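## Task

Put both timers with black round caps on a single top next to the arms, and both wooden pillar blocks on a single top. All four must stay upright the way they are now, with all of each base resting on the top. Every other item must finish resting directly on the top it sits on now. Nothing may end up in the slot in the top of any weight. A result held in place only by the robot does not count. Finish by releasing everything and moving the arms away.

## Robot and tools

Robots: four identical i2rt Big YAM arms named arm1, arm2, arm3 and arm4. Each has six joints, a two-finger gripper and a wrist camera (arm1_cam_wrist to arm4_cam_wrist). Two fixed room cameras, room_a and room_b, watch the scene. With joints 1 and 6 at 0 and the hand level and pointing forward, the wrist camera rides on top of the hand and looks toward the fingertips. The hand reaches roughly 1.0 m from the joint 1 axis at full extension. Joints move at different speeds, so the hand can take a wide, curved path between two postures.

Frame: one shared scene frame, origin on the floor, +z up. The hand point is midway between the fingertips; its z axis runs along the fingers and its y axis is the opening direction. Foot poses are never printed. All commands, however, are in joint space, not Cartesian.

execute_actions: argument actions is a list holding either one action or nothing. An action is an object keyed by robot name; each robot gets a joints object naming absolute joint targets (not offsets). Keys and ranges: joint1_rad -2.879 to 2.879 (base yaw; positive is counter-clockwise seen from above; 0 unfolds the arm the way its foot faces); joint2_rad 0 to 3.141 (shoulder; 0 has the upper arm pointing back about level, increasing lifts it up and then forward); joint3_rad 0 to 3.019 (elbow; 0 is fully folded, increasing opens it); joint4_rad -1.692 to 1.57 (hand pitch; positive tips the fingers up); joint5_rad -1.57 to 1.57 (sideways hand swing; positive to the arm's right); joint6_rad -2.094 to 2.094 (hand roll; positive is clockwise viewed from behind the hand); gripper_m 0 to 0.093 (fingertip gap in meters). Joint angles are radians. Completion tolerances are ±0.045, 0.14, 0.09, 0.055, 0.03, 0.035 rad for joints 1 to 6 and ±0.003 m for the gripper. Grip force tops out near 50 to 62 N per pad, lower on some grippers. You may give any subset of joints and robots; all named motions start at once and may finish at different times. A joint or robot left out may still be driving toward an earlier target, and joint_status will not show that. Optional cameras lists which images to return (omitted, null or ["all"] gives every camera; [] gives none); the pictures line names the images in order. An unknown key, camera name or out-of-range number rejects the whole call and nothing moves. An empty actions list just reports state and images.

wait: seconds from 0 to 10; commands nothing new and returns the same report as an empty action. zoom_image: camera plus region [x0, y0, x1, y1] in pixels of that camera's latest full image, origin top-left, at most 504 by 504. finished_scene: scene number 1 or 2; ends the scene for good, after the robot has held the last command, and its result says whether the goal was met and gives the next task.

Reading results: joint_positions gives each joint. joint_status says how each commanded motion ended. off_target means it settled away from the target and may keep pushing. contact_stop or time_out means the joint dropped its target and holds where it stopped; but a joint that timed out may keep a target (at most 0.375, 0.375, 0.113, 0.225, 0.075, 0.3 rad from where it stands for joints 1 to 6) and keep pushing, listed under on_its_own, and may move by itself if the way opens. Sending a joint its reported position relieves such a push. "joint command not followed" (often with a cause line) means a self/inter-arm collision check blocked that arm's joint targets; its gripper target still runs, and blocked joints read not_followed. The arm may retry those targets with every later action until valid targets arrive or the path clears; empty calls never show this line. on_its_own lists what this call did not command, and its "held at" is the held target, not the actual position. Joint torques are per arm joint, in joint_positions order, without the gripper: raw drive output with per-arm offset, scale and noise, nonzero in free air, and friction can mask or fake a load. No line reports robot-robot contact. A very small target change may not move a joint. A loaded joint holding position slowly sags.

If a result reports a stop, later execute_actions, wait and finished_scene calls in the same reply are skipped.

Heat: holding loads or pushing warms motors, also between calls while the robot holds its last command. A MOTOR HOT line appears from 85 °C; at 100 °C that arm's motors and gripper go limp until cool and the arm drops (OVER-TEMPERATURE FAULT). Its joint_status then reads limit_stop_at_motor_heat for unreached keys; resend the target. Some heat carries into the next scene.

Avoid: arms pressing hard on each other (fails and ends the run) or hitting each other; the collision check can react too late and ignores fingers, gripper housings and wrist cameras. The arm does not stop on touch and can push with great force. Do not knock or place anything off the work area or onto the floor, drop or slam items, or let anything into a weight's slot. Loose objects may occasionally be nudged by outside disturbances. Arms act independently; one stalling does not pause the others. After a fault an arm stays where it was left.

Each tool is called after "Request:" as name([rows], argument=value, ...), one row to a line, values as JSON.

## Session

Request:
execute_actions(actions=[])

Scene clock: 0.00 s.
Joint torques (N m, as the arm reports them, + toward a larger angle): no reading
arm1.joint_positions: joint1_rad=-0.496 joint2_rad=+0.498 joint3_rad=+1.676 joint4_rad=-1.123 joint5_rad=+0.289 joint6_rad=-0.503 gripper_m=+0.095
arm1.joint_status: not commanded
arm1.hand: x=-1.3329 y=+0.8035 z=+1.5454 quat_wxyz=(-0.711, +0.190, -0.661, +0.143) (m; scene frame)
arm2.joint_positions: joint1_rad=-0.821 joint2_rad=+0.496 joint3_rad=+1.625 joint4_rad=-1.152 joint5_rad=-0.167 joint6_rad=+0.760 gripper_m=+0.095
arm2.joint_status: not commanded
arm2.hand: x=-0.6795 y=-0.1496 z=+1.4867 quat_wxyz=(-0.192, +0.357, -0.617, -0.674) (m; scene frame)
arm3.joint_positions: joint1_rad=-0.308 joint2_rad=+0.306 joint3_rad=+1.608 joint4_rad=-1.466 joint5_rad=+0.144 joint6_rad=-0.503 gripper_m=+0.094
arm3.joint_status: not commanded
arm3.hand: x=+0.6735 y=+0.2342 z=+1.3777 quat_wxyz=(+0.273, -0.758, -0.061, +0.590) (m; scene frame)
arm4.joint_positions: joint1_rad=-0.452 joint2_rad=+0.606 joint3_rad=+1.345 joint4_rad=-1.356 joint5_rad=+0.131 joint6_rad=+0.228 gripper_m=+0.094
arm4.joint_status: not commanded
arm4.hand: x=+1.1915 y=-0.8155 z=+1.3138 quat_wxyz=(-0.091, -0.885, -0.053, +0.454) (m; scene frame)
pictures: arm1_cam_wrist, arm2_cam_wrist, arm3_cam_wrist, arm4_cam_wrist, room_a, room_b
Images, in order (width x height): arm1_cam_wrist 616x616, arm2_cam_wrist 616x616, arm3_cam_wrist 616x616, arm4_cam_wrist 616x616, room_a 896x504, room_b 896x504.

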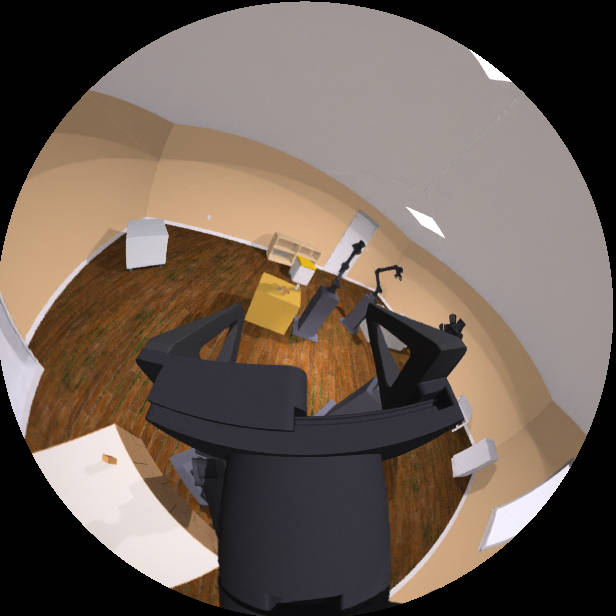

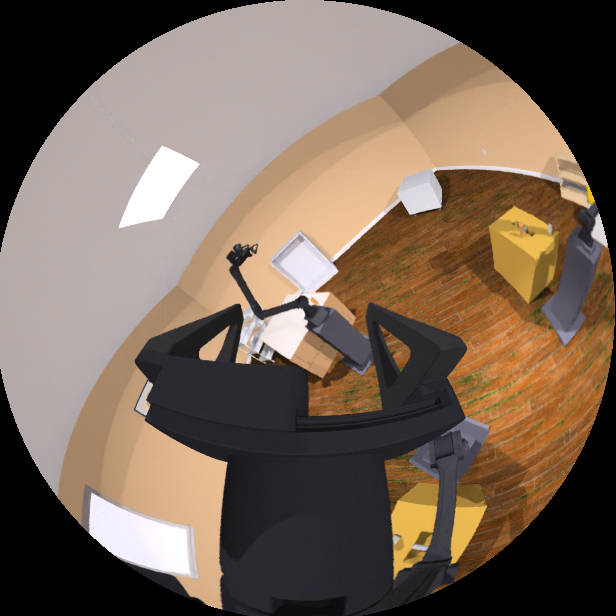

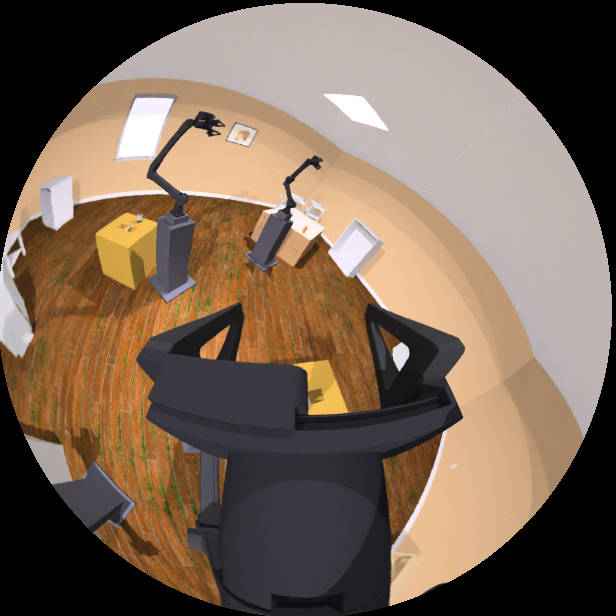

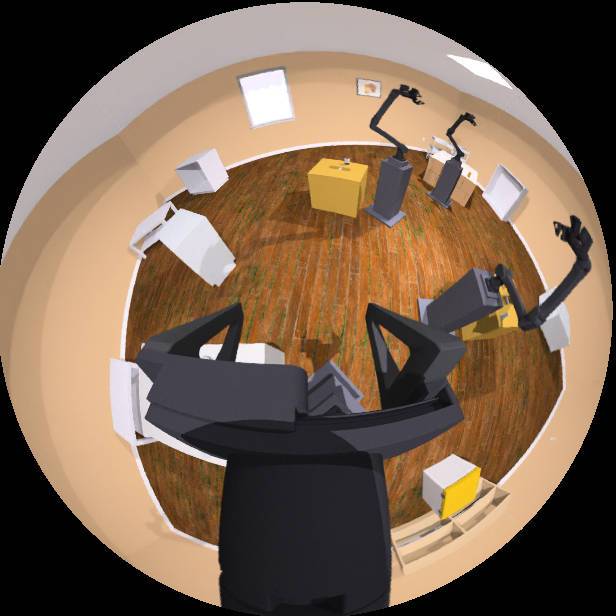

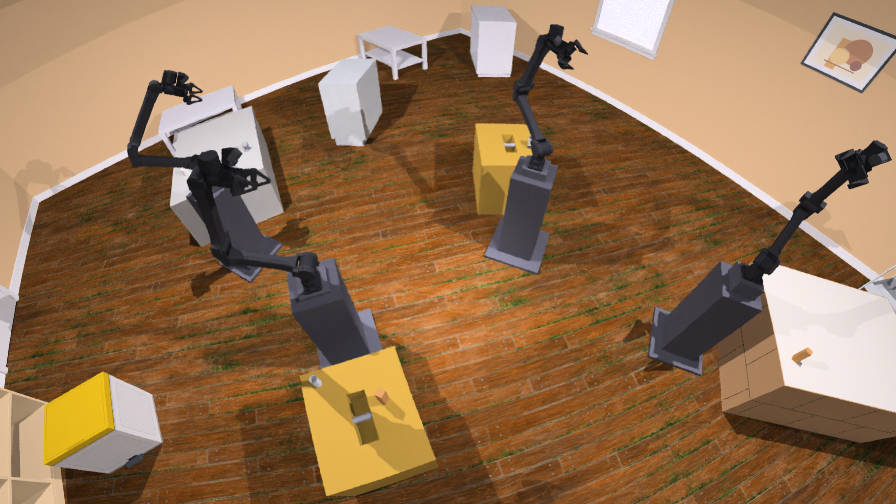

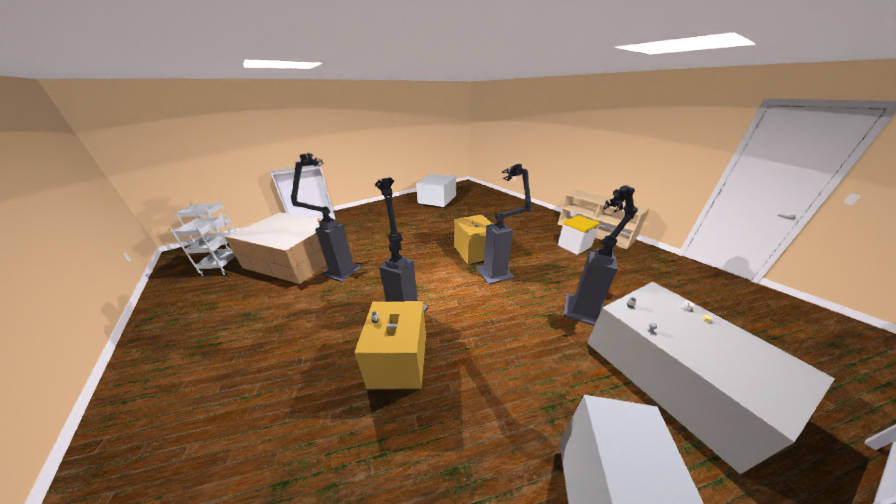

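Request:
zoom_image(camera="room_b", region=[345, 290, 435, 360])

Request:
zoom_image(camera="room_b", region=[595, 275, 735, 355])

Request:
zoom_image(camera="room_a", region=[290, 340, 445, 500])

Region (345, 290, 435, 360) of room_b's 896x504 image, scaled by 5.600, with more detail than that image has.

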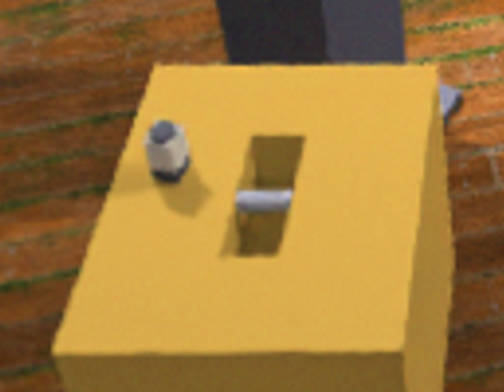

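Region (595, 275, 735, 355) of room_b's 896x504 image, scaled by 3.600, with more detail than that image has; it fills the top 288 rows of this view, and the rest is white.

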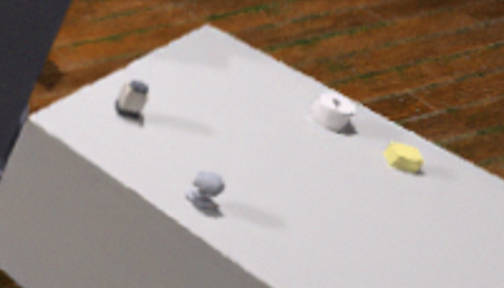

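Region (290, 340, 445, 500) of room_a's 896x504 image, scaled by 3.150, with more detail than that image has; it fills the left 488 columns of this view, and the rest is white.

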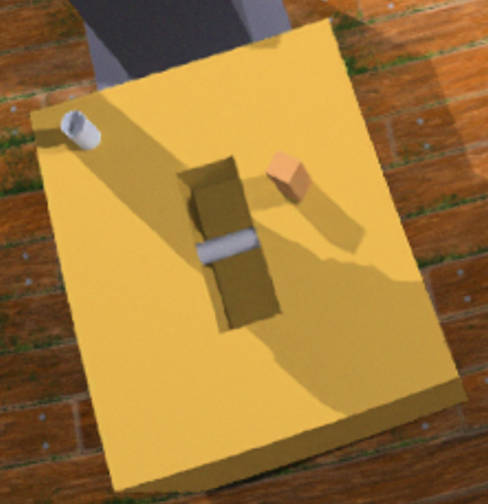

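Request:
execute_actions([
  {"arm1":{"joints":{"joint1_rad":0.9,"joint2_rad":1.685,"joint3_rad":1.11,"joint4_rad":-0.97,"joint5_rad":0,"joint6_rad":0.012}},"arm2":{"joints":{"joint1_rad":1.75,"joint2_rad":1.675,"joint3_rad":1.11,"joint4_rad":-0.97,"joint5_rad":0,"joint6_rad":-0.012}},"arm3":{"joints":{"joint1_rad":-1.6,"joint2_rad":1.5,"joint3_rad":1.2,"joint4_rad":-1.25,"joint5_rad":0,"joint6_rad":0.012}},"arm4":{"joints":{"joint1_rad":1.0,"joint2_rad":1.675,"joint3_rad":1.11,"joint4_rad":-0.97,"joint5_rad":0,"joint6_rad":-0.012}}},
], cameras=["arm1_cam_wrist","arm2_cam_wrist","arm3_cam_wrist","arm4_cam_wrist"])

Scene clock: 4.53 s.
Joint torques (N m, as the arm reports them, + toward a larger angle): arm1=[ -1.8  -12.26   9.79   0.48  -0.03   0.06] | arm2=[ -1.62 -12.16   8.46   0.75  -0.04  -0.24] | arm3=[  0.05 -13.37   9.78   0.44   0.16  -0.02] | arm4=[ -0.98 -13.99   7.51   0.64  -0.06  -0.15]
arm1.joint_positions: joint1_rad=+0.902 joint2_rad=+1.682 joint3_rad=+1.089 joint4_rad=-0.967 joint5_rad=-0.001 joint6_rad=+0.000 gripper_m=+0.095
arm1.joint_status: all done
arm1.hand: x=-1.5390 y=+1.2597 z=+0.8528 quat_wxyz=(-0.007, +0.774, -0.633, -0.008) (m; scene frame)
arm2.joint_positions: joint1_rad=+1.756 joint2_rad=+1.681 joint3_rad=+1.097 joint4_rad=-0.974 joint5_rad=+0.000 joint6_rad=+0.001 gripper_m=+0.095
arm2.joint_status: all done
arm2.hand: x=-0.8571 y=-0.6726 z=+0.8187 quat_wxyz=(+0.000, +0.856, +0.516, -0.007) (m; scene frame)
arm3.joint_positions: joint1_rad=-1.598 joint2_rad=+1.498 joint3_rad=+1.189 joint4_rad=-1.256 joint5_rad=-0.002 joint6_rad=-0.001 gripper_m=+0.094
arm3.joint_status: all done
arm3.hand: x=+0.6562 y=+0.6266 z=+0.8876 quat_wxyz=(-0.005, -0.732, +0.681, +0.003) (m; scene frame)
arm4.joint_positions: joint1_rad=+1.001 joint2_rad=+1.674 joint3_rad=+1.105 joint4_rad=-0.971 joint5_rad=-0.001 joint6_rad=-0.003 gripper_m=+0.094
arm4.joint_status: all done
arm4.hand: x=+1.5455 y=-1.1821 z=+0.8451 quat_wxyz=(-0.013, -0.593, -0.805, +0.010) (m; scene frame)
pictures: arm1_cam_wrist, arm2_cam_wrist, arm3_cam_wrist, arm4_cam_wrist
Images, in order (width x height): arm1_cam_wrist 616x616, arm2_cam_wrist 616x616, arm3_cam_wrist 616x616, arm4_cam_wrist 616x616.

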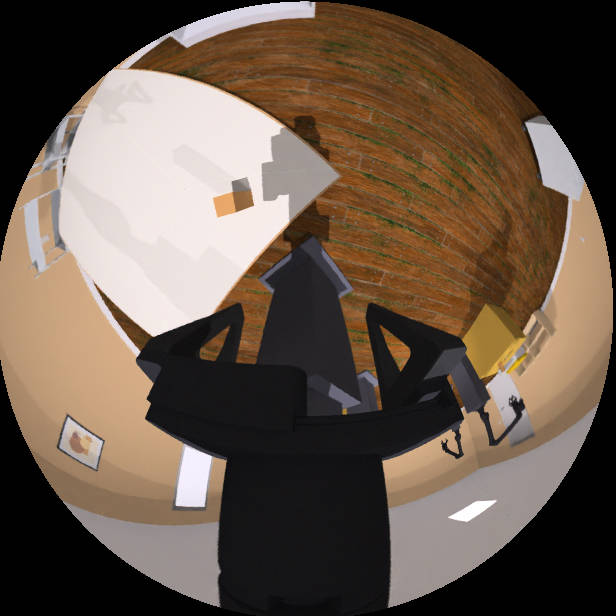

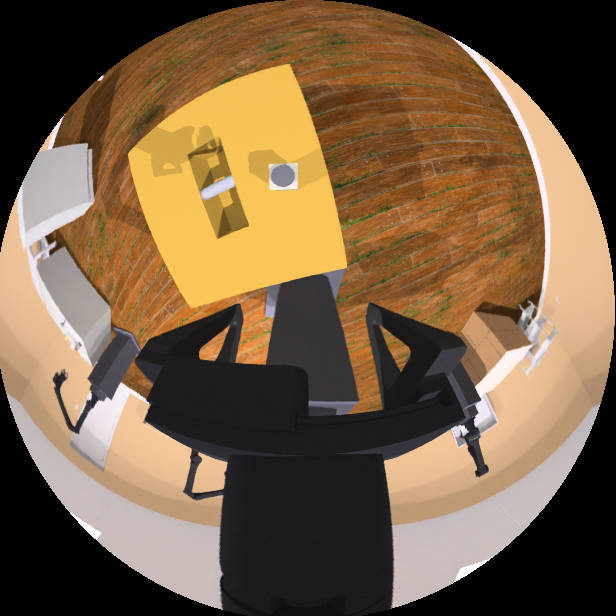

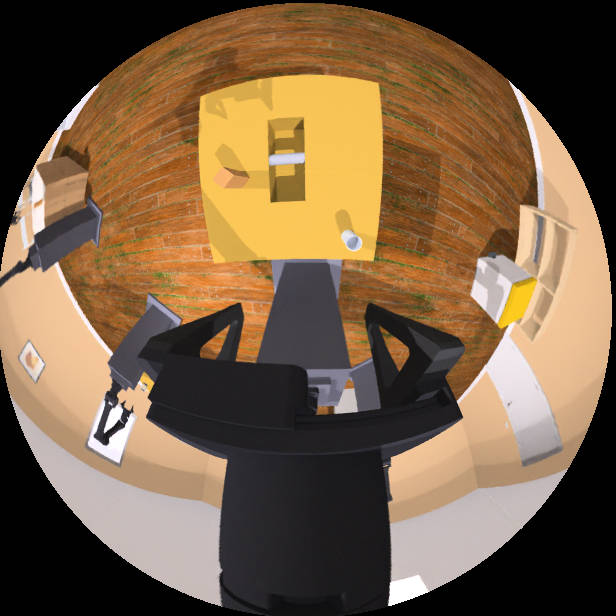

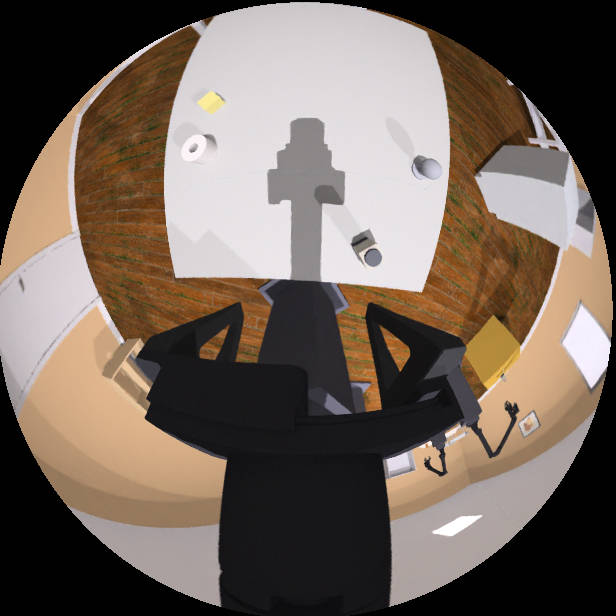

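Request:
zoom_image(camera="arm1_cam_wrist", region=[195, 160, 279, 236])

Request:
zoom_image(camera="arm2_cam_wrist", region=[240, 140, 324, 216])

Request:
zoom_image(camera="arm4_cam_wrist", region=[330, 210, 414, 286])

Request:
zoom_image(camera="arm3_cam_wrist", region=[195, 140, 279, 216])

Region (195, 160, 279, 236) of arm1_cam_wrist's 616x616 image, scaled by 6.000, with more detail than that image has; it fills the top 456 rows of this view, and the rest is white.

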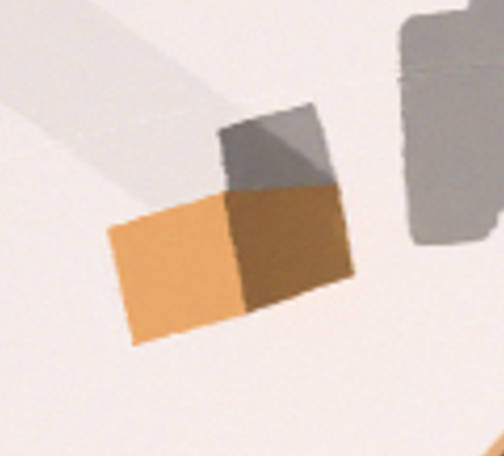

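Region (240, 140, 324, 216) of arm2_cam_wrist's 616x616 image, scaled by 6.000, with more detail than that image has; it fills the top 456 rows of this view, and the rest is white.

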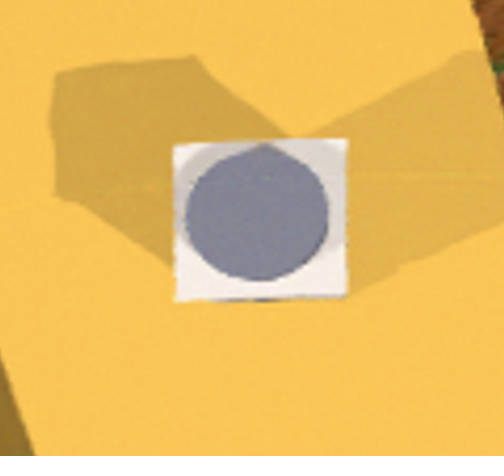

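Region (330, 210, 414, 286) of arm4_cam_wrist's 616x616 image, scaled by 6.000, with more detail than that image has; it fills the top 456 rows of this view, and the rest is white.

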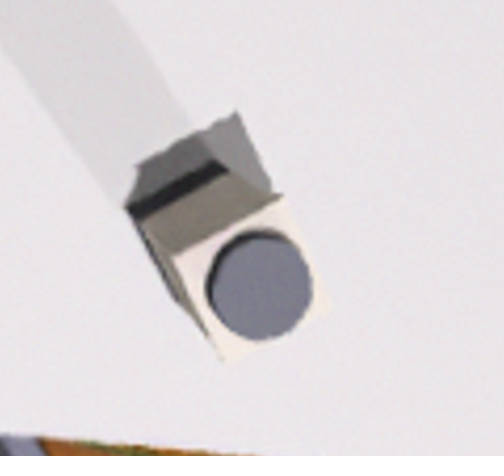

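Region (195, 140, 279, 216) of arm3_cam_wrist's 616x616 image, scaled by 6.000, with more detail than that image has; it fills the top 456 rows of this view, and the rest is white.

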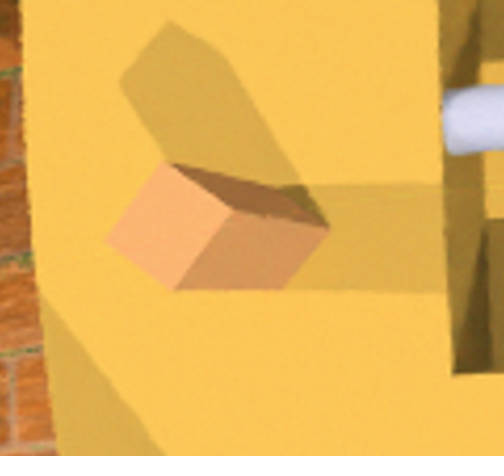

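Request:
execute_actions([
  {"arm1":{"joints":{"joint1_rad":1.152,"joint2_rad":2.08,"joint3_rad":1.31,"joint4_rad":-0.765,"joint6_rad":0.18}},"arm2":{"joints":{"joint1_rad":1.828,"joint2_rad":2.105,"joint3_rad":1.41,"joint4_rad":-0.82,"joint6_rad":0.078}},"arm3":{"joints":{"joint1_rad":0.262,"joint4_rad":0.8}},"arm4":{"joints":{"joint1_rad":-0.8,"joint2_rad":1.0,"joint3_rad":0.9,"joint4_rad":-1.3}}},
], cameras=["arm1_cam_wrist","arm2_cam_wrist"])

Request:
zoom_image(camera="arm1_cam_wrist", region=[238, 200, 378, 330])

Request:
zoom_image(camera="arm2_cam_wrist", region=[238, 200, 378, 330])

Scene clock: 9.57 s.
Joint torques (N m, as the arm reports them, + toward a larger angle): arm1=[ -2.2  -18.13   7.99   0.67   0.01   0.06] | arm2=[ -1.52 -17.52   9.06   0.82  -0.03   0.02] | arm3=[  0.38 -14.58  10.94   2.34   0.11  -0.04] | arm4=[-1.41 -4.4   9.23  0.54 -0.14 -0.14]
arm1.joint_positions: joint1_rad=+1.157 joint2_rad=+2.086 joint3_rad=+1.296 joint4_rad=-0.768 joint5_rad=-0.001 joint6_rad=+0.168 gripper_m=+0.095
arm1.joint_status: all done
arm1.hand: x=-1.6863 y=+1.3038 z=+0.7225 quat_wxyz=(-0.006, +0.801, -0.599, -0.009) (m; scene frame)
arm2.joint_positions: joint1_rad=+1.834 joint2_rad=+2.123 joint3_rad=+1.379 joint4_rad=-0.826 joint5_rad=+0.000 joint6_rad=+0.064 gripper_m=+0.095
arm2.joint_status: all done
arm2.hand: x=-0.8683 y=-0.7851 z=+0.6877 quat_wxyz=(-0.003, +0.853, +0.523, -0.002) (m; scene frame)
arm3.joint_positions: joint1_rad=+0.263 joint2_rad=+1.498 joint3_rad=+1.189 joint4_rad=+0.780 joint5_rad=+0.000 joint6_rad=+0.001 gripper_m=+0.094
arm3.joint_status: all done
arm3.hand: x=+0.0860 y=-0.0242 z=+1.2559 quat_wxyz=(-0.155, -0.510, -0.091, +0.841) (m; scene frame)
arm4.joint_positions: joint1_rad=-0.792 joint2_rad=+0.999 joint3_rad=+0.891 joint4_rad=-1.293 joint5_rad=+0.001 joint6_rad=-0.003 gripper_m=+0.094
arm4.joint_status: all done
arm4.hand: x=+1.1169 y=-0.7661 z=+0.9981 quat_wxyz=(-0.004, -0.996, -0.040, +0.086) (m; scene frame)
pictures: arm1_cam_wrist, arm2_cam_wrist
Images, in order (width x height): arm1_cam_wrist 616x616, arm2_cam_wrist 616x616.

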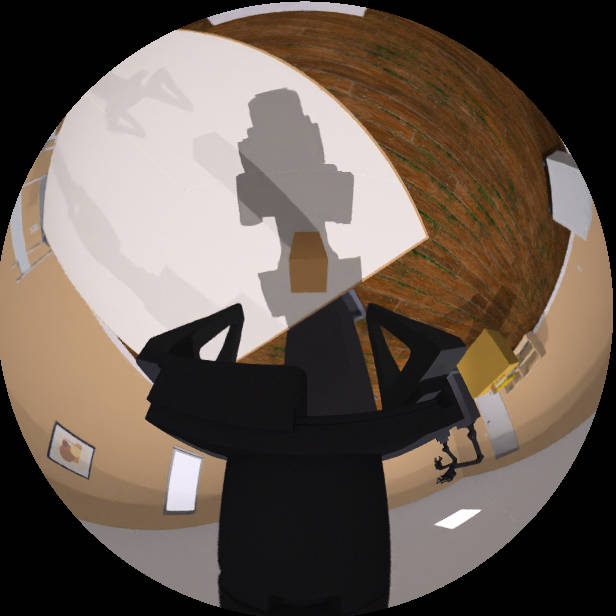

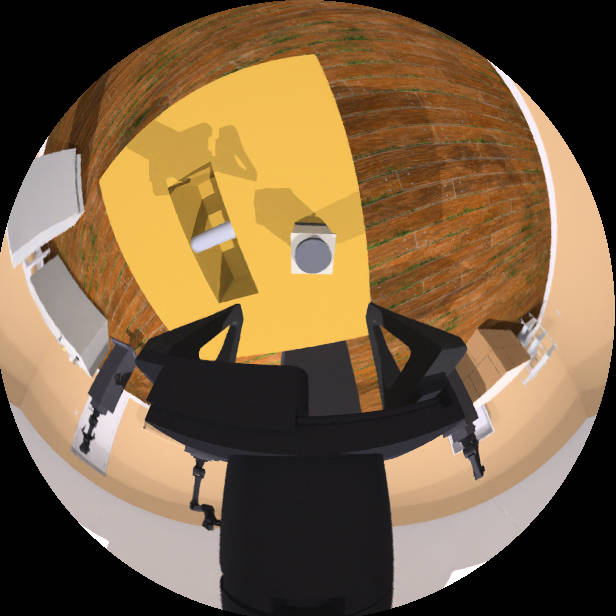

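Region (238, 200, 378, 330) of arm1_cam_wrist's 616x616 image, scaled by 3.600, with more detail than that image has; it fills the top 468 rows of this view, and the rest is white.

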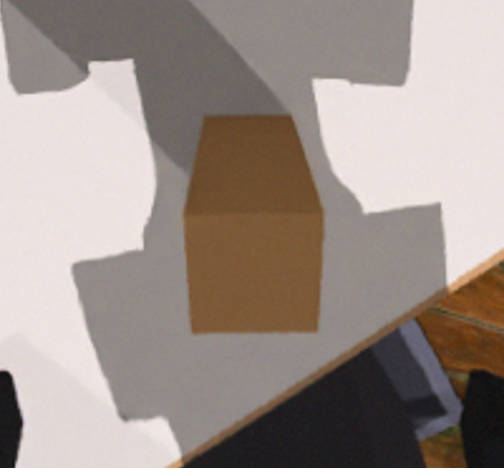

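Region (238, 200, 378, 330) of arm2_cam_wrist's 616x616 image, scaled by 3.600, with more detail than that image has; it fills the top 468 rows of this view, and the rest is white.

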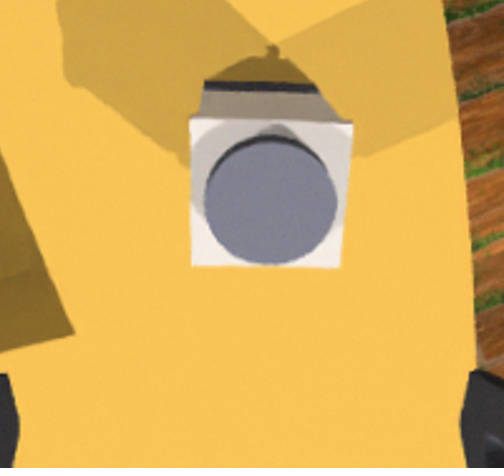

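Request:
execute_actions([
  {"arm1":{"joints":{"joint2_rad":2.224,"joint4_rad":-0.627}},"arm2":{"joints":{"joint1_rad":1.812,"joint2_rad":2.30,"joint3_rad":1.45,"joint4_rad":-0.657}}},
], cameras=["arm1_cam_wrist","arm2_cam_wrist"])

Scene clock: 12.37 s.
Joint torques (N m, as the arm reports them, + toward a larger angle): arm1=[ -1.6  -17.71   6.97   0.94  -0.02   0.03] | arm2=[ -1.82 -18.29   6.77   1.14  -0.03   0.02] | arm3=[  0.06 -14.55  10.97   2.35   0.12  -0.04] | arm4=[-1.39 -4.54  9.24  0.53 -0.14 -0.14]
arm1.joint_positions: joint1_rad=+1.157 joint2_rad=+2.231 joint3_rad=+1.296 joint4_rad=-0.639 joint5_rad=-0.001 joint6_rad=+0.168 gripper_m=+0.095
arm1.joint_status: all done
arm1.hand: x=-1.6839 y=+1.2994 z=+0.6478 quat_wxyz=(-0.002, +0.801, -0.599, -0.002) (m; scene frame)
arm2.joint_positions: joint1_rad=+1.814 joint2_rad=+2.320 joint3_rad=+1.435 joint4_rad=-0.671 joint5_rad=+0.000 joint6_rad=+0.064 gripper_m=+0.095
arm2.joint_status: all done
arm2.hand: x=-0.8857 y=-0.7946 z=+0.5956 quat_wxyz=(+0.001, +0.858, +0.514, -0.008) (m; scene frame)
arm3.joint_positions: joint1_rad=+0.263 joint2_rad=+1.498 joint3_rad=+1.189 joint4_rad=+0.780 joint5_rad=+0.000 joint6_rad=+0.001 gripper_m=+0.094
arm3.joint_status: not commanded
arm3.hand: x=+0.0860 y=-0.0242 z=+1.2559 quat_wxyz=(-0.155, -0.510, -0.091, +0.841) (m; scene frame)
arm4.joint_positions: joint1_rad=-0.792 joint2_rad=+0.999 joint3_rad=+0.891 joint4_rad=-1.293 joint5_rad=+0.001 joint6_rad=-0.003 gripper_m=+0.094
arm4.joint_status: not commanded
arm4.hand: x=+1.1169 y=-0.7661 z=+0.9981 quat_wxyz=(-0.004, -0.996, -0.040, +0.086) (m; scene frame)
pictures: arm1_cam_wrist, arm2_cam_wrist
Images, in order (width x height): arm1_cam_wrist 616x616, arm2_cam_wrist 616x616.

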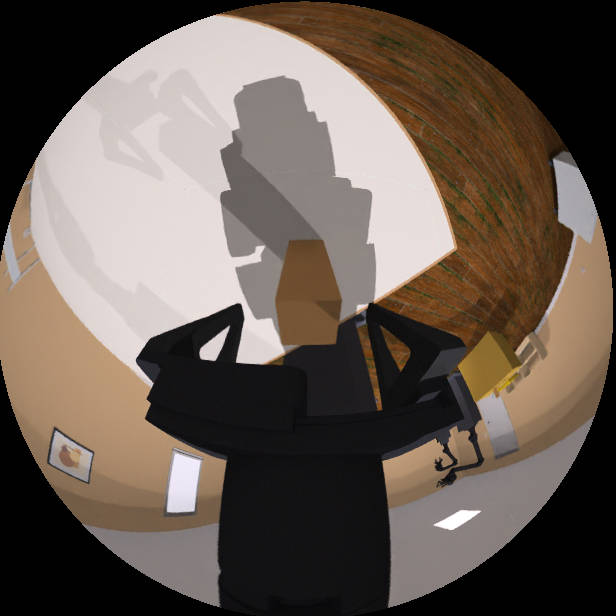

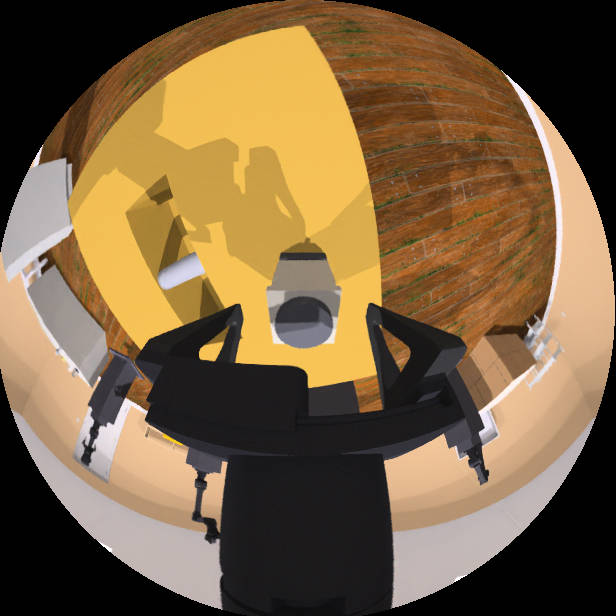

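Request:
zoom_image(camera="arm2_cam_wrist", region=[238, 230, 378, 360])

Region (238, 230, 378, 360) of arm2_cam_wrist's 616x616 image, scaled by 3.600, with more detail than that image has; it fills the top 468 rows of this view, and the rest is white.

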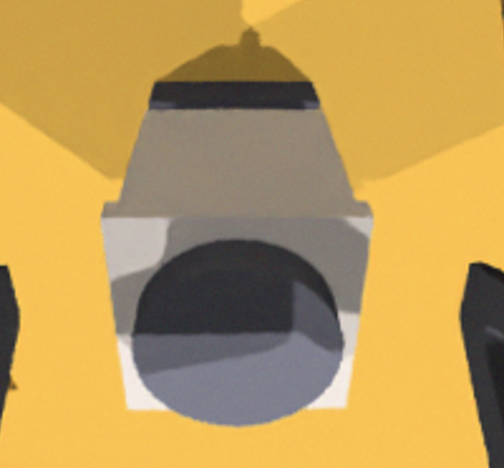

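Request:
execute_actions([
  {"arm1":{"joints":{"gripper_m":0}},"arm2":{"joints":{"joint2_rad":2.358,"joint4_rad":-0.645,"gripper_m":0.07}}},
], cameras=["arm2_cam_wrist"])

Scene clock: 14.20 s.
Joint torques (N m, as the arm reports them, + toward a larger angle): arm1=[ -1.4  -18.32   6.96   1.02   0.02   0.06] | arm2=[ -1.19 -16.37   6.68   1.13  -0.04   0.01] | arm3=[  0.08 -14.58  10.97   2.35   0.11  -0.04] | arm4=[-1.39 -4.5   9.24  0.53 -0.14 -0.14]
arm1.joint_positions: joint1_rad=+1.157 joint2_rad=+2.231 joint3_rad=+1.296 joint4_rad=-0.638 joint5_rad=-0.001 joint6_rad=+0.169 gripper_m=+0.035
arm1.joint_status: gripper_m off_target (ended at +0.035, target +0.000)
arm1.hand: x=-1.6838 y=+1.2996 z=+0.6478 quat_wxyz=(-0.003, +0.800, -0.599, -0.002) (m; scene frame)
arm2.joint_positions: joint1_rad=+1.814 joint2_rad=+2.349 joint3_rad=+1.435 joint4_rad=-0.659 joint5_rad=+0.000 joint6_rad=+0.064 gripper_m=+0.070
arm2.joint_status: all done
arm2.hand: x=-0.8831 y=-0.7888 z=+0.5796 quat_wxyz=(-0.004, +0.858, +0.514, -0.001) (m; scene frame)
arm3.joint_positions: joint1_rad=+0.263 joint2_rad=+1.498 joint3_rad=+1.189 joint4_rad=+0.780 joint5_rad=+0.000 joint6_rad=+0.001 gripper_m=+0.094
arm3.joint_status: not commanded
arm3.hand: x=+0.0860 y=-0.0242 z=+1.2559 quat_wxyz=(-0.155, -0.510, -0.091, +0.841) (m; scene frame)
arm4.joint_positions: joint1_rad=-0.792 joint2_rad=+0.999 joint3_rad=+0.891 joint4_rad=-1.293 joint5_rad=+0.001 joint6_rad=-0.003 gripper_m=+0.094
arm4.joint_status: not commanded
arm4.hand: x=+1.1169 y=-0.7661 z=+0.9981 quat_wxyz=(-0.004, -0.996, -0.040, +0.086) (m; scene frame)
pictures: arm2_cam_wrist
Images, in order (width x height): arm2_cam_wrist 616x616.

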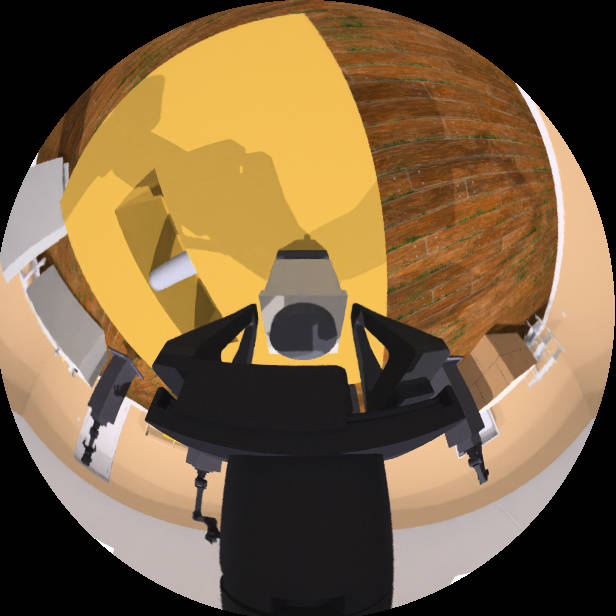

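Request:
execute_actions([
  {"arm2":{"joints":{"gripper_m":0}}},
], cameras=[])

Request:
execute_actions([
  {"arm1":{"joints":{"joint2_rad":2.08,"joint4_rad":-0.79}},"arm2":{"joints":{"joint2_rad":2.2,"joint4_rad":-0.815}}},
], cameras=["arm1_cam_wrist","arm2_cam_wrist"])

Scene clock: 15.37 s.
Joint torques (N m, as the arm reports them, + toward a larger angle): arm1=[ -2.04 -18.48   6.96   0.91  -0.03   0.05] | arm2=[ -1.18 -16.33   6.56   1.1   -0.02   0.01] | arm3=[  0.07 -14.58  10.97   2.35   0.11  -0.04] | arm4=[-1.39 -4.5   9.24  0.53 -0.14 -0.14]
arm1.joint_positions: joint1_rad=+1.157 joint2_rad=+2.231 joint3_rad=+1.296 joint4_rad=-0.638 joint5_rad=-0.001 joint6_rad=+0.169 gripper_m=+0.035
arm1.joint_status: not commanded
arm1.hand: x=-1.6838 y=+1.2996 z=+0.6478 quat_wxyz=(-0.003, +0.800, -0.599, -0.002) (m; scene frame)
arm2.joint_positions: joint1_rad=+1.814 joint2_rad=+2.349 joint3_rad=+1.435 joint4_rad=-0.658 joint5_rad=-0.001 joint6_rad=+0.065 gripper_m=+0.047
arm2.joint_status: gripper_m off_target (ended at +0.047, target +0.000)
arm2.hand: x=-0.8832 y=-0.7890 z=+0.5796 quat_wxyz=(-0.004, +0.858, +0.514, -0.001) (m; scene frame)
arm3.joint_positions: joint1_rad=+0.263 joint2_rad=+1.498 joint3_rad=+1.189 joint4_rad=+0.780 joint5_rad=+0.000 joint6_rad=+0.001 gripper_m=+0.094
arm3.joint_status: not commanded
arm3.hand: x=+0.0860 y=-0.0242 z=+1.2559 quat_wxyz=(-0.155, -0.510, -0.091, +0.841) (m; scene frame)
arm4.joint_positions: joint1_rad=-0.792 joint2_rad=+0.999 joint3_rad=+0.891 joint4_rad=-1.293 joint5_rad=+0.001 joint6_rad=-0.003 gripper_m=+0.094
arm4.joint_status: not commanded
arm4.hand: x=+1.1169 y=-0.7661 z=+0.9981 quat_wxyz=(-0.004, -0.996, -0.040, +0.086) (m; scene frame)
pictures: none
No camera images: the call's "cameras" was empty. Leave "cameras" out to get every camera's image.

Scene clock: 16.50 s.
Joint torques (N m, as the arm reports them, + toward a larger angle): arm1=[ -1.15 -16.51   8.11   0.28   0.02   0.03] | arm2=[ -1.19 -16.86   7.51   0.02  -0.02   0.01] | arm3=[  0.05 -14.6   10.97   2.35   0.11  -0.04] | arm4=[-1.4  -4.53  9.23  0.53 -0.14 -0.14]
arm1.joint_positions: joint1_rad=+1.157 joint2_rad=+2.070 joint3_rad=+1.296 joint4_rad=-0.780 joint5_rad=-0.001 joint6_rad=+0.169 gripper_m=+0.035
arm1.joint_status: all done
arm1.hand: x=-1.6865 y=+1.3042 z=+0.7307 quat_wxyz=(-0.007, +0.800, -0.599, -0.011) (m; scene frame)
arm2.joint_positions: joint1_rad=+1.814 joint2_rad=+2.203 joint3_rad=+1.435 joint4_rad=-0.802 joint5_rad=-0.001 joint6_rad=+0.065 gripper_m=+0.047
arm2.joint_status: all done
arm2.hand: x=-0.8852 y=-0.7951 z=+0.6602 quat_wxyz=(-0.003, +0.858, +0.514, -0.002) (m; scene frame)
arm3.joint_positions: joint1_rad=+0.263 joint2_rad=+1.498 joint3_rad=+1.189 joint4_rad=+0.780 joint5_rad=+0.000 joint6_rad=+0.001 gripper_m=+0.094
arm3.joint_status: not commanded
arm3.hand: x=+0.0860 y=-0.0242 z=+1.2559 quat_wxyz=(-0.155, -0.510, -0.091, +0.841) (m; scene frame)
arm4.joint_positions: joint1_rad=-0.792 joint2_rad=+0.999 joint3_rad=+0.891 joint4_rad=-1.293 joint5_rad=+0.001 joint6_rad=-0.003 gripper_m=+0.094
arm4.joint_status: not commanded
arm4.hand: x=+1.1169 y=-0.7661 z=+0.9981 quat_wxyz=(-0.004, -0.996, -0.040, +0.086) (m; scene frame)
pictures: arm1_cam_wrist, arm2_cam_wrist
Images, in order (width x height): arm1_cam_wrist 616x616, arm2_cam_wrist 616x616.

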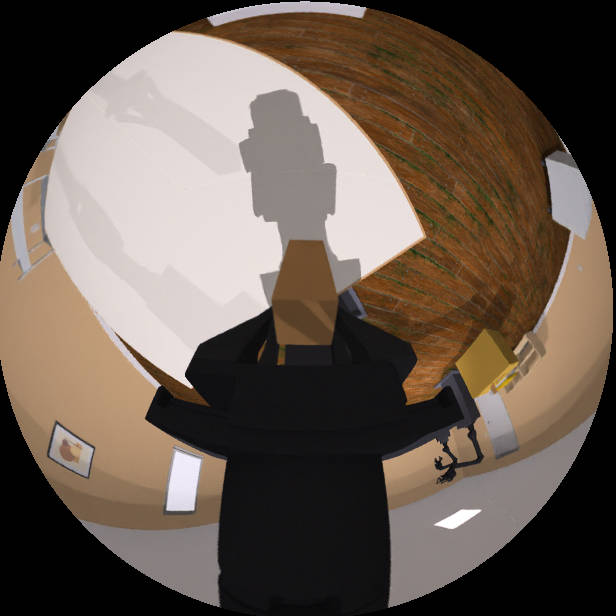

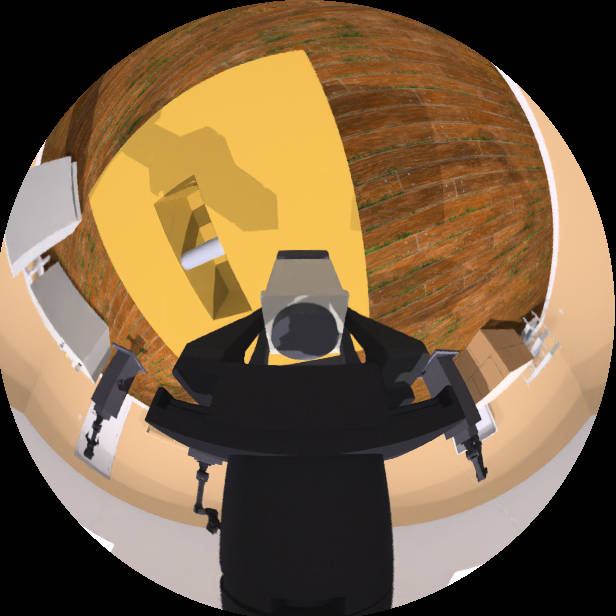

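Request:
execute_actions([
  {"arm1":{"joints":{"joint1_rad":-1.795,"joint2_rad":1.66,"joint3_rad":1.555,"joint4_rad":-1.445,"joint6_rad":-0.01}},"arm2":{"joints":{"joint1_rad":-2.143,"joint2_rad":1.786,"joint3_rad":1.775,"joint4_rad":-1.535,"joint6_rad":-0.012}},"arm3":{"joints":{"joint2_rad":2.11,"joint3_rad":1.24,"joint4_rad":1.25}},"arm4":{"joints":{"joint1_rad":-1.805,"joint2_rad":1.58,"joint3_rad":1.62,"joint4_rad":-1.58}}},
], cameras=["arm2_cam_wrist","arm3_cam_wrist"])

Request:
zoom_image(camera="arm3_cam_wrist", region=[220, 170, 390, 340])

Scene clock: 20.50 s.
Joint torques (N m, as the arm reports them, + toward a larger angle): arm1=[ -0.68 -15.34  10.22   0.3   -0.16  -0.22] | arm2=[ -0.9  -17.72   9.49  -0.04  -0.16  -0.25] | arm3=[  0.08 -22.67   8.6    2.5    0.11  -0.05] | arm4=[ -0.29 -14.64  11.29   0.14  -0.14  -0.13]
arm1.joint_positions: joint1_rad=-1.803 joint2_rad=+1.673 joint3_rad=+1.548 joint4_rad=-1.434 joint5_rad=+0.002 joint6_rad=+0.001 gripper_m=+0.034
arm1.joint_status: all done
arm1.hand: x=-1.1477 y=+0.4054 z=+1.0117 quat_wxyz=(-0.003, -0.451, -0.892, -0.001) (m; scene frame)
arm2.joint_positions: joint1_rad=-2.147 joint2_rad=+1.821 joint3_rad=+1.765 joint4_rad=-1.522 joint5_rad=+0.003 joint6_rad=+0.001 gripper_m=+0.047
arm2.joint_status: all done
arm2.hand: x=-0.1126 y=-0.0948 z=+0.9865 quat_wxyz=(+0.006, +0.161, -0.987, -0.001) (m; scene frame)
arm3.joint_positions: joint1_rad=+0.263 joint2_rad=+2.124 joint3_rad=+1.223 joint4_rad=+1.231 joint5_rad=+0.000 joint6_rad=+0.001 gripper_m=+0.094
arm3.joint_status: all done
arm3.hand: x=-0.0136 y=-0.0635 z=+0.9462 quat_wxyz=(-0.149, -0.567, -0.102, +0.803) (m; scene frame)
arm4.joint_positions: joint1_rad=-1.812 joint2_rad=+1.589 joint3_rad=+1.576 joint4_rad=-1.572 joint5_rad=+0.001 joint6_rad=-0.004 gripper_m=+0.094
arm4.joint_status: all done
arm4.hand: x=+1.1333 y=-0.3591 z=+1.0518 quat_wxyz=(-0.005, -0.892, +0.453, -0.007) (m; scene frame)
pictures: arm2_cam_wrist, arm3_cam_wrist
Images, in order (width x height): arm2_cam_wrist 616x616, arm3_cam_wrist 616x616.

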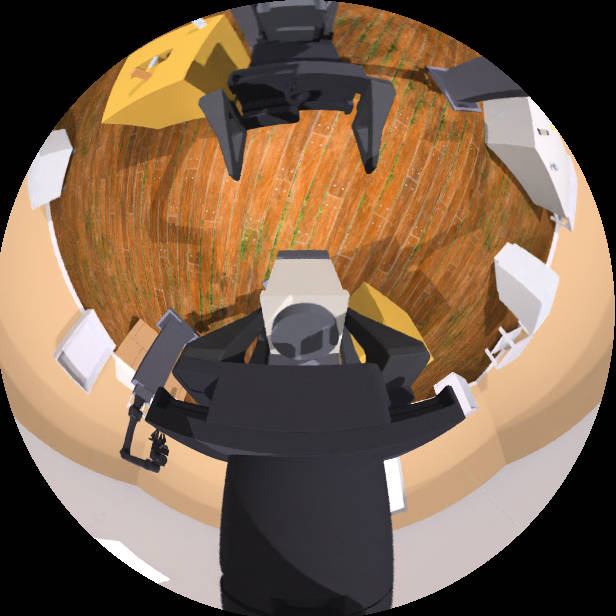

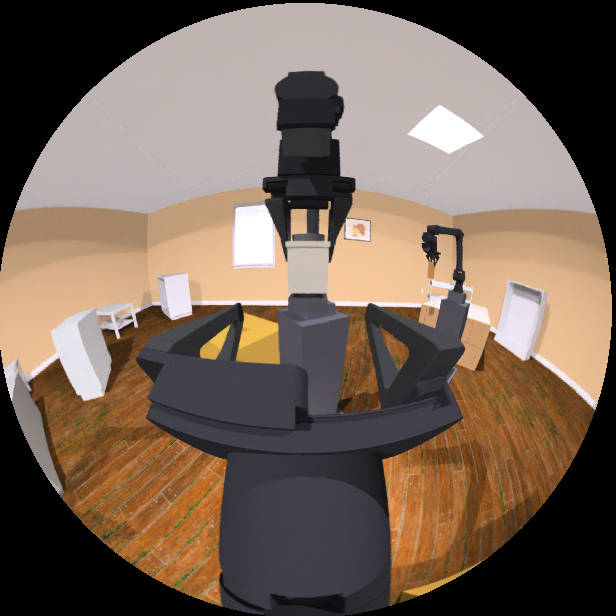

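Region (220, 170, 390, 340) of arm3_cam_wrist's 616x616 image, scaled by 2.965, with more detail than that image has.

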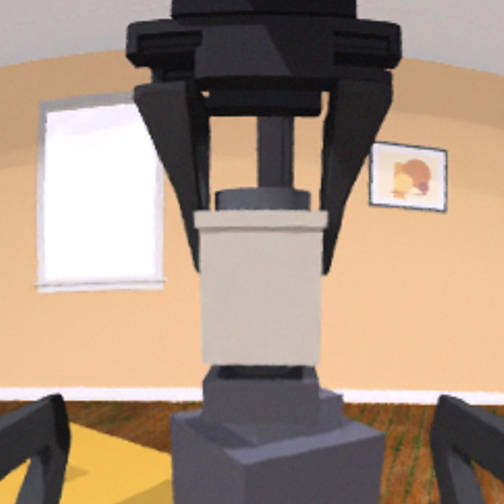

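Request:
execute_actions([
  {"arm3":{"joints":{"joint2_rad":2.325,"joint3_rad":1.715,"joint4_rad":0.947}}},
], cameras=["arm2_cam_wrist","arm3_cam_wrist"])

Scene clock: 22.60 s.
Joint torques (N m, as the arm reports them, + toward a larger angle): arm1=[ -0.19 -15.72  10.34   0.23  -0.15  -0.21] | arm2=[ -0.46 -17.73   9.5   -0.03  -0.15  -0.25] | arm3=[  0.1  -26.02  11.3    1.22   0.11  -0.04] | arm4=[ -0.28 -14.62  11.29   0.14  -0.14  -0.13]
arm1.joint_positions: joint1_rad=-1.803 joint2_rad=+1.673 joint3_rad=+1.548 joint4_rad=-1.434 joint5_rad=+0.002 joint6_rad=+0.001 gripper_m=+0.034
arm1.joint_status: not commanded
arm1.hand: x=-1.1477 y=+0.4054 z=+1.0117 quat_wxyz=(-0.003, -0.451, -0.892, -0.001) (m; scene frame)
arm2.joint_positions: joint1_rad=-2.147 joint2_rad=+1.821 joint3_rad=+1.765 joint4_rad=-1.522 joint5_rad=+0.003 joint6_rad=+0.001 gripper_m=+0.047
arm2.joint_status: not commanded
arm2.hand: x=-0.1126 y=-0.0948 z=+0.9865 quat_wxyz=(+0.006, +0.161, -0.987, -0.001) (m; scene frame)
arm3.joint_positions: joint1_rad=+0.263 joint2_rad=+2.326 joint3_rad=+1.687 joint4_rad=+0.957 joint5_rad=+0.000 joint6_rad=+0.001 gripper_m=+0.094
arm3.joint_status: all done
arm3.hand: x=-0.1280 y=-0.1067 z=+0.9593 quat_wxyz=(-0.148, -0.572, -0.102, +0.800) (m; scene frame)
arm4.joint_positions: joint1_rad=-1.812 joint2_rad=+1.589 joint3_rad=+1.576 joint4_rad=-1.572 joint5_rad=+0.001 joint6_rad=-0.004 gripper_m=+0.094
arm4.joint_status: not commanded
arm4.hand: x=+1.1333 y=-0.3591 z=+1.0518 quat_wxyz=(-0.005, -0.892, +0.453, -0.007) (m; scene frame)
pictures: arm2_cam_wrist, arm3_cam_wrist
Images, in order (width x height): arm2_cam_wrist 616x616, arm3_cam_wrist 616x616.

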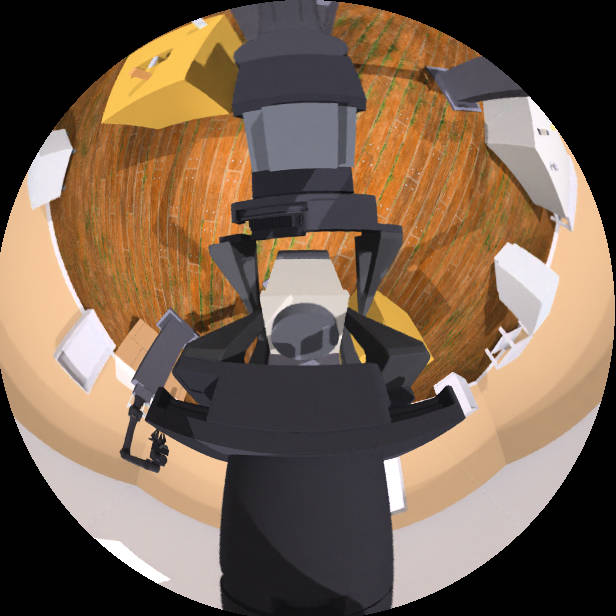

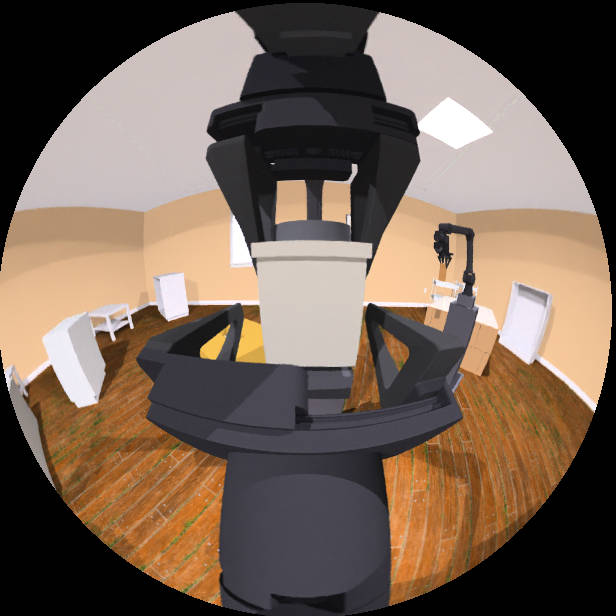

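Request:
execute_actions([
  {"arm3":{"joints":{"joint5_rad":0.018,"gripper_m":0}}},
], cameras=["arm2_cam_wrist","arm3_cam_wrist"])

Scene clock: 23.93 s.
Joint torques (N m, as the arm reports them, + toward a larger angle): arm1=[ -0.55 -15.87  10.28   0.    -0.09  -0.22] | arm2=[ -0.49 -17.84   9.5   -0.02  -0.36  -0.19] | arm3=[  0.19 -25.84  11.21   1.25   0.07  -0.01] | arm4=[ -0.29 -14.62  11.29   0.13  -0.15  -0.13]
arm1.joint_positions: joint1_rad=-1.803 joint2_rad=+1.673 joint3_rad=+1.548 joint4_rad=-1.434 joint5_rad=+0.002 joint6_rad=+0.001 gripper_m=+0.034
arm1.joint_status: not commanded
arm1.hand: x=-1.1477 y=+0.4054 z=+1.0117 quat_wxyz=(-0.003, -0.451, -0.892, -0.001) (m; scene frame)
arm2.joint_positions: joint1_rad=-2.147 joint2_rad=+1.821 joint3_rad=+1.765 joint4_rad=-1.522 joint5_rad=+0.008 joint6_rad=-0.005 gripper_m=+0.047
arm2.joint_status: not commanded
arm2.hand: x=-0.1124 y=-0.0956 z=+0.9867 quat_wxyz=(+0.006, +0.164, -0.986, +0.002) (m; scene frame)
arm3.joint_positions: joint1_rad=+0.263 joint2_rad=+2.326 joint3_rad=+1.687 joint4_rad=+0.956 joint5_rad=+0.019 joint6_rad=-0.003 gripper_m=+0.044
arm3.joint_status: gripper_m off_target (ended at +0.044, target +0.000); the others done
arm3.hand: x=-0.1292 y=-0.1037 z=+0.9591 quat_wxyz=(-0.141, -0.574, -0.096, +0.801) (m; scene frame)
arm4.joint_positions: joint1_rad=-1.812 joint2_rad=+1.589 joint3_rad=+1.576 joint4_rad=-1.572 joint5_rad=+0.001 joint6_rad=-0.004 gripper_m=+0.094
arm4.joint_status: not commanded
arm4.hand: x=+1.1333 y=-0.3591 z=+1.0518 quat_wxyz=(-0.005, -0.892, +0.453, -0.007) (m; scene frame)
pictures: arm2_cam_wrist, arm3_cam_wrist
Images, in order (width x height): arm2_cam_wrist 616x616, arm3_cam_wrist 616x616.

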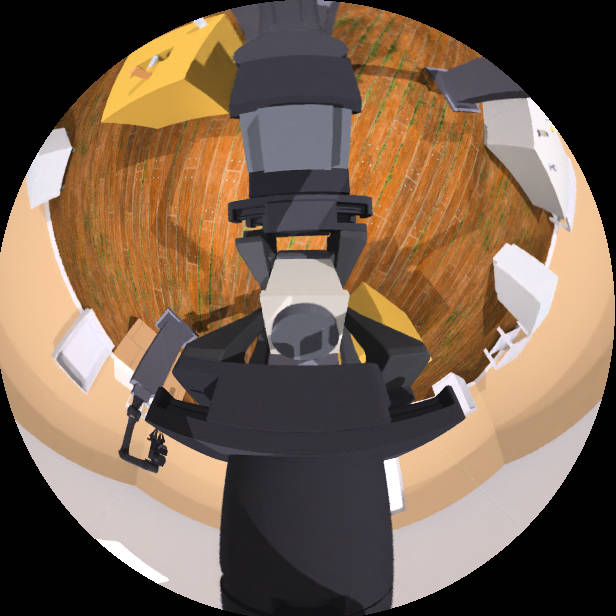

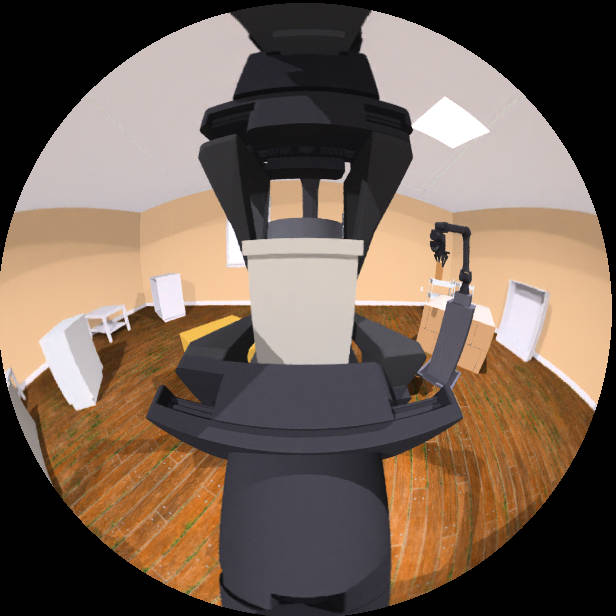

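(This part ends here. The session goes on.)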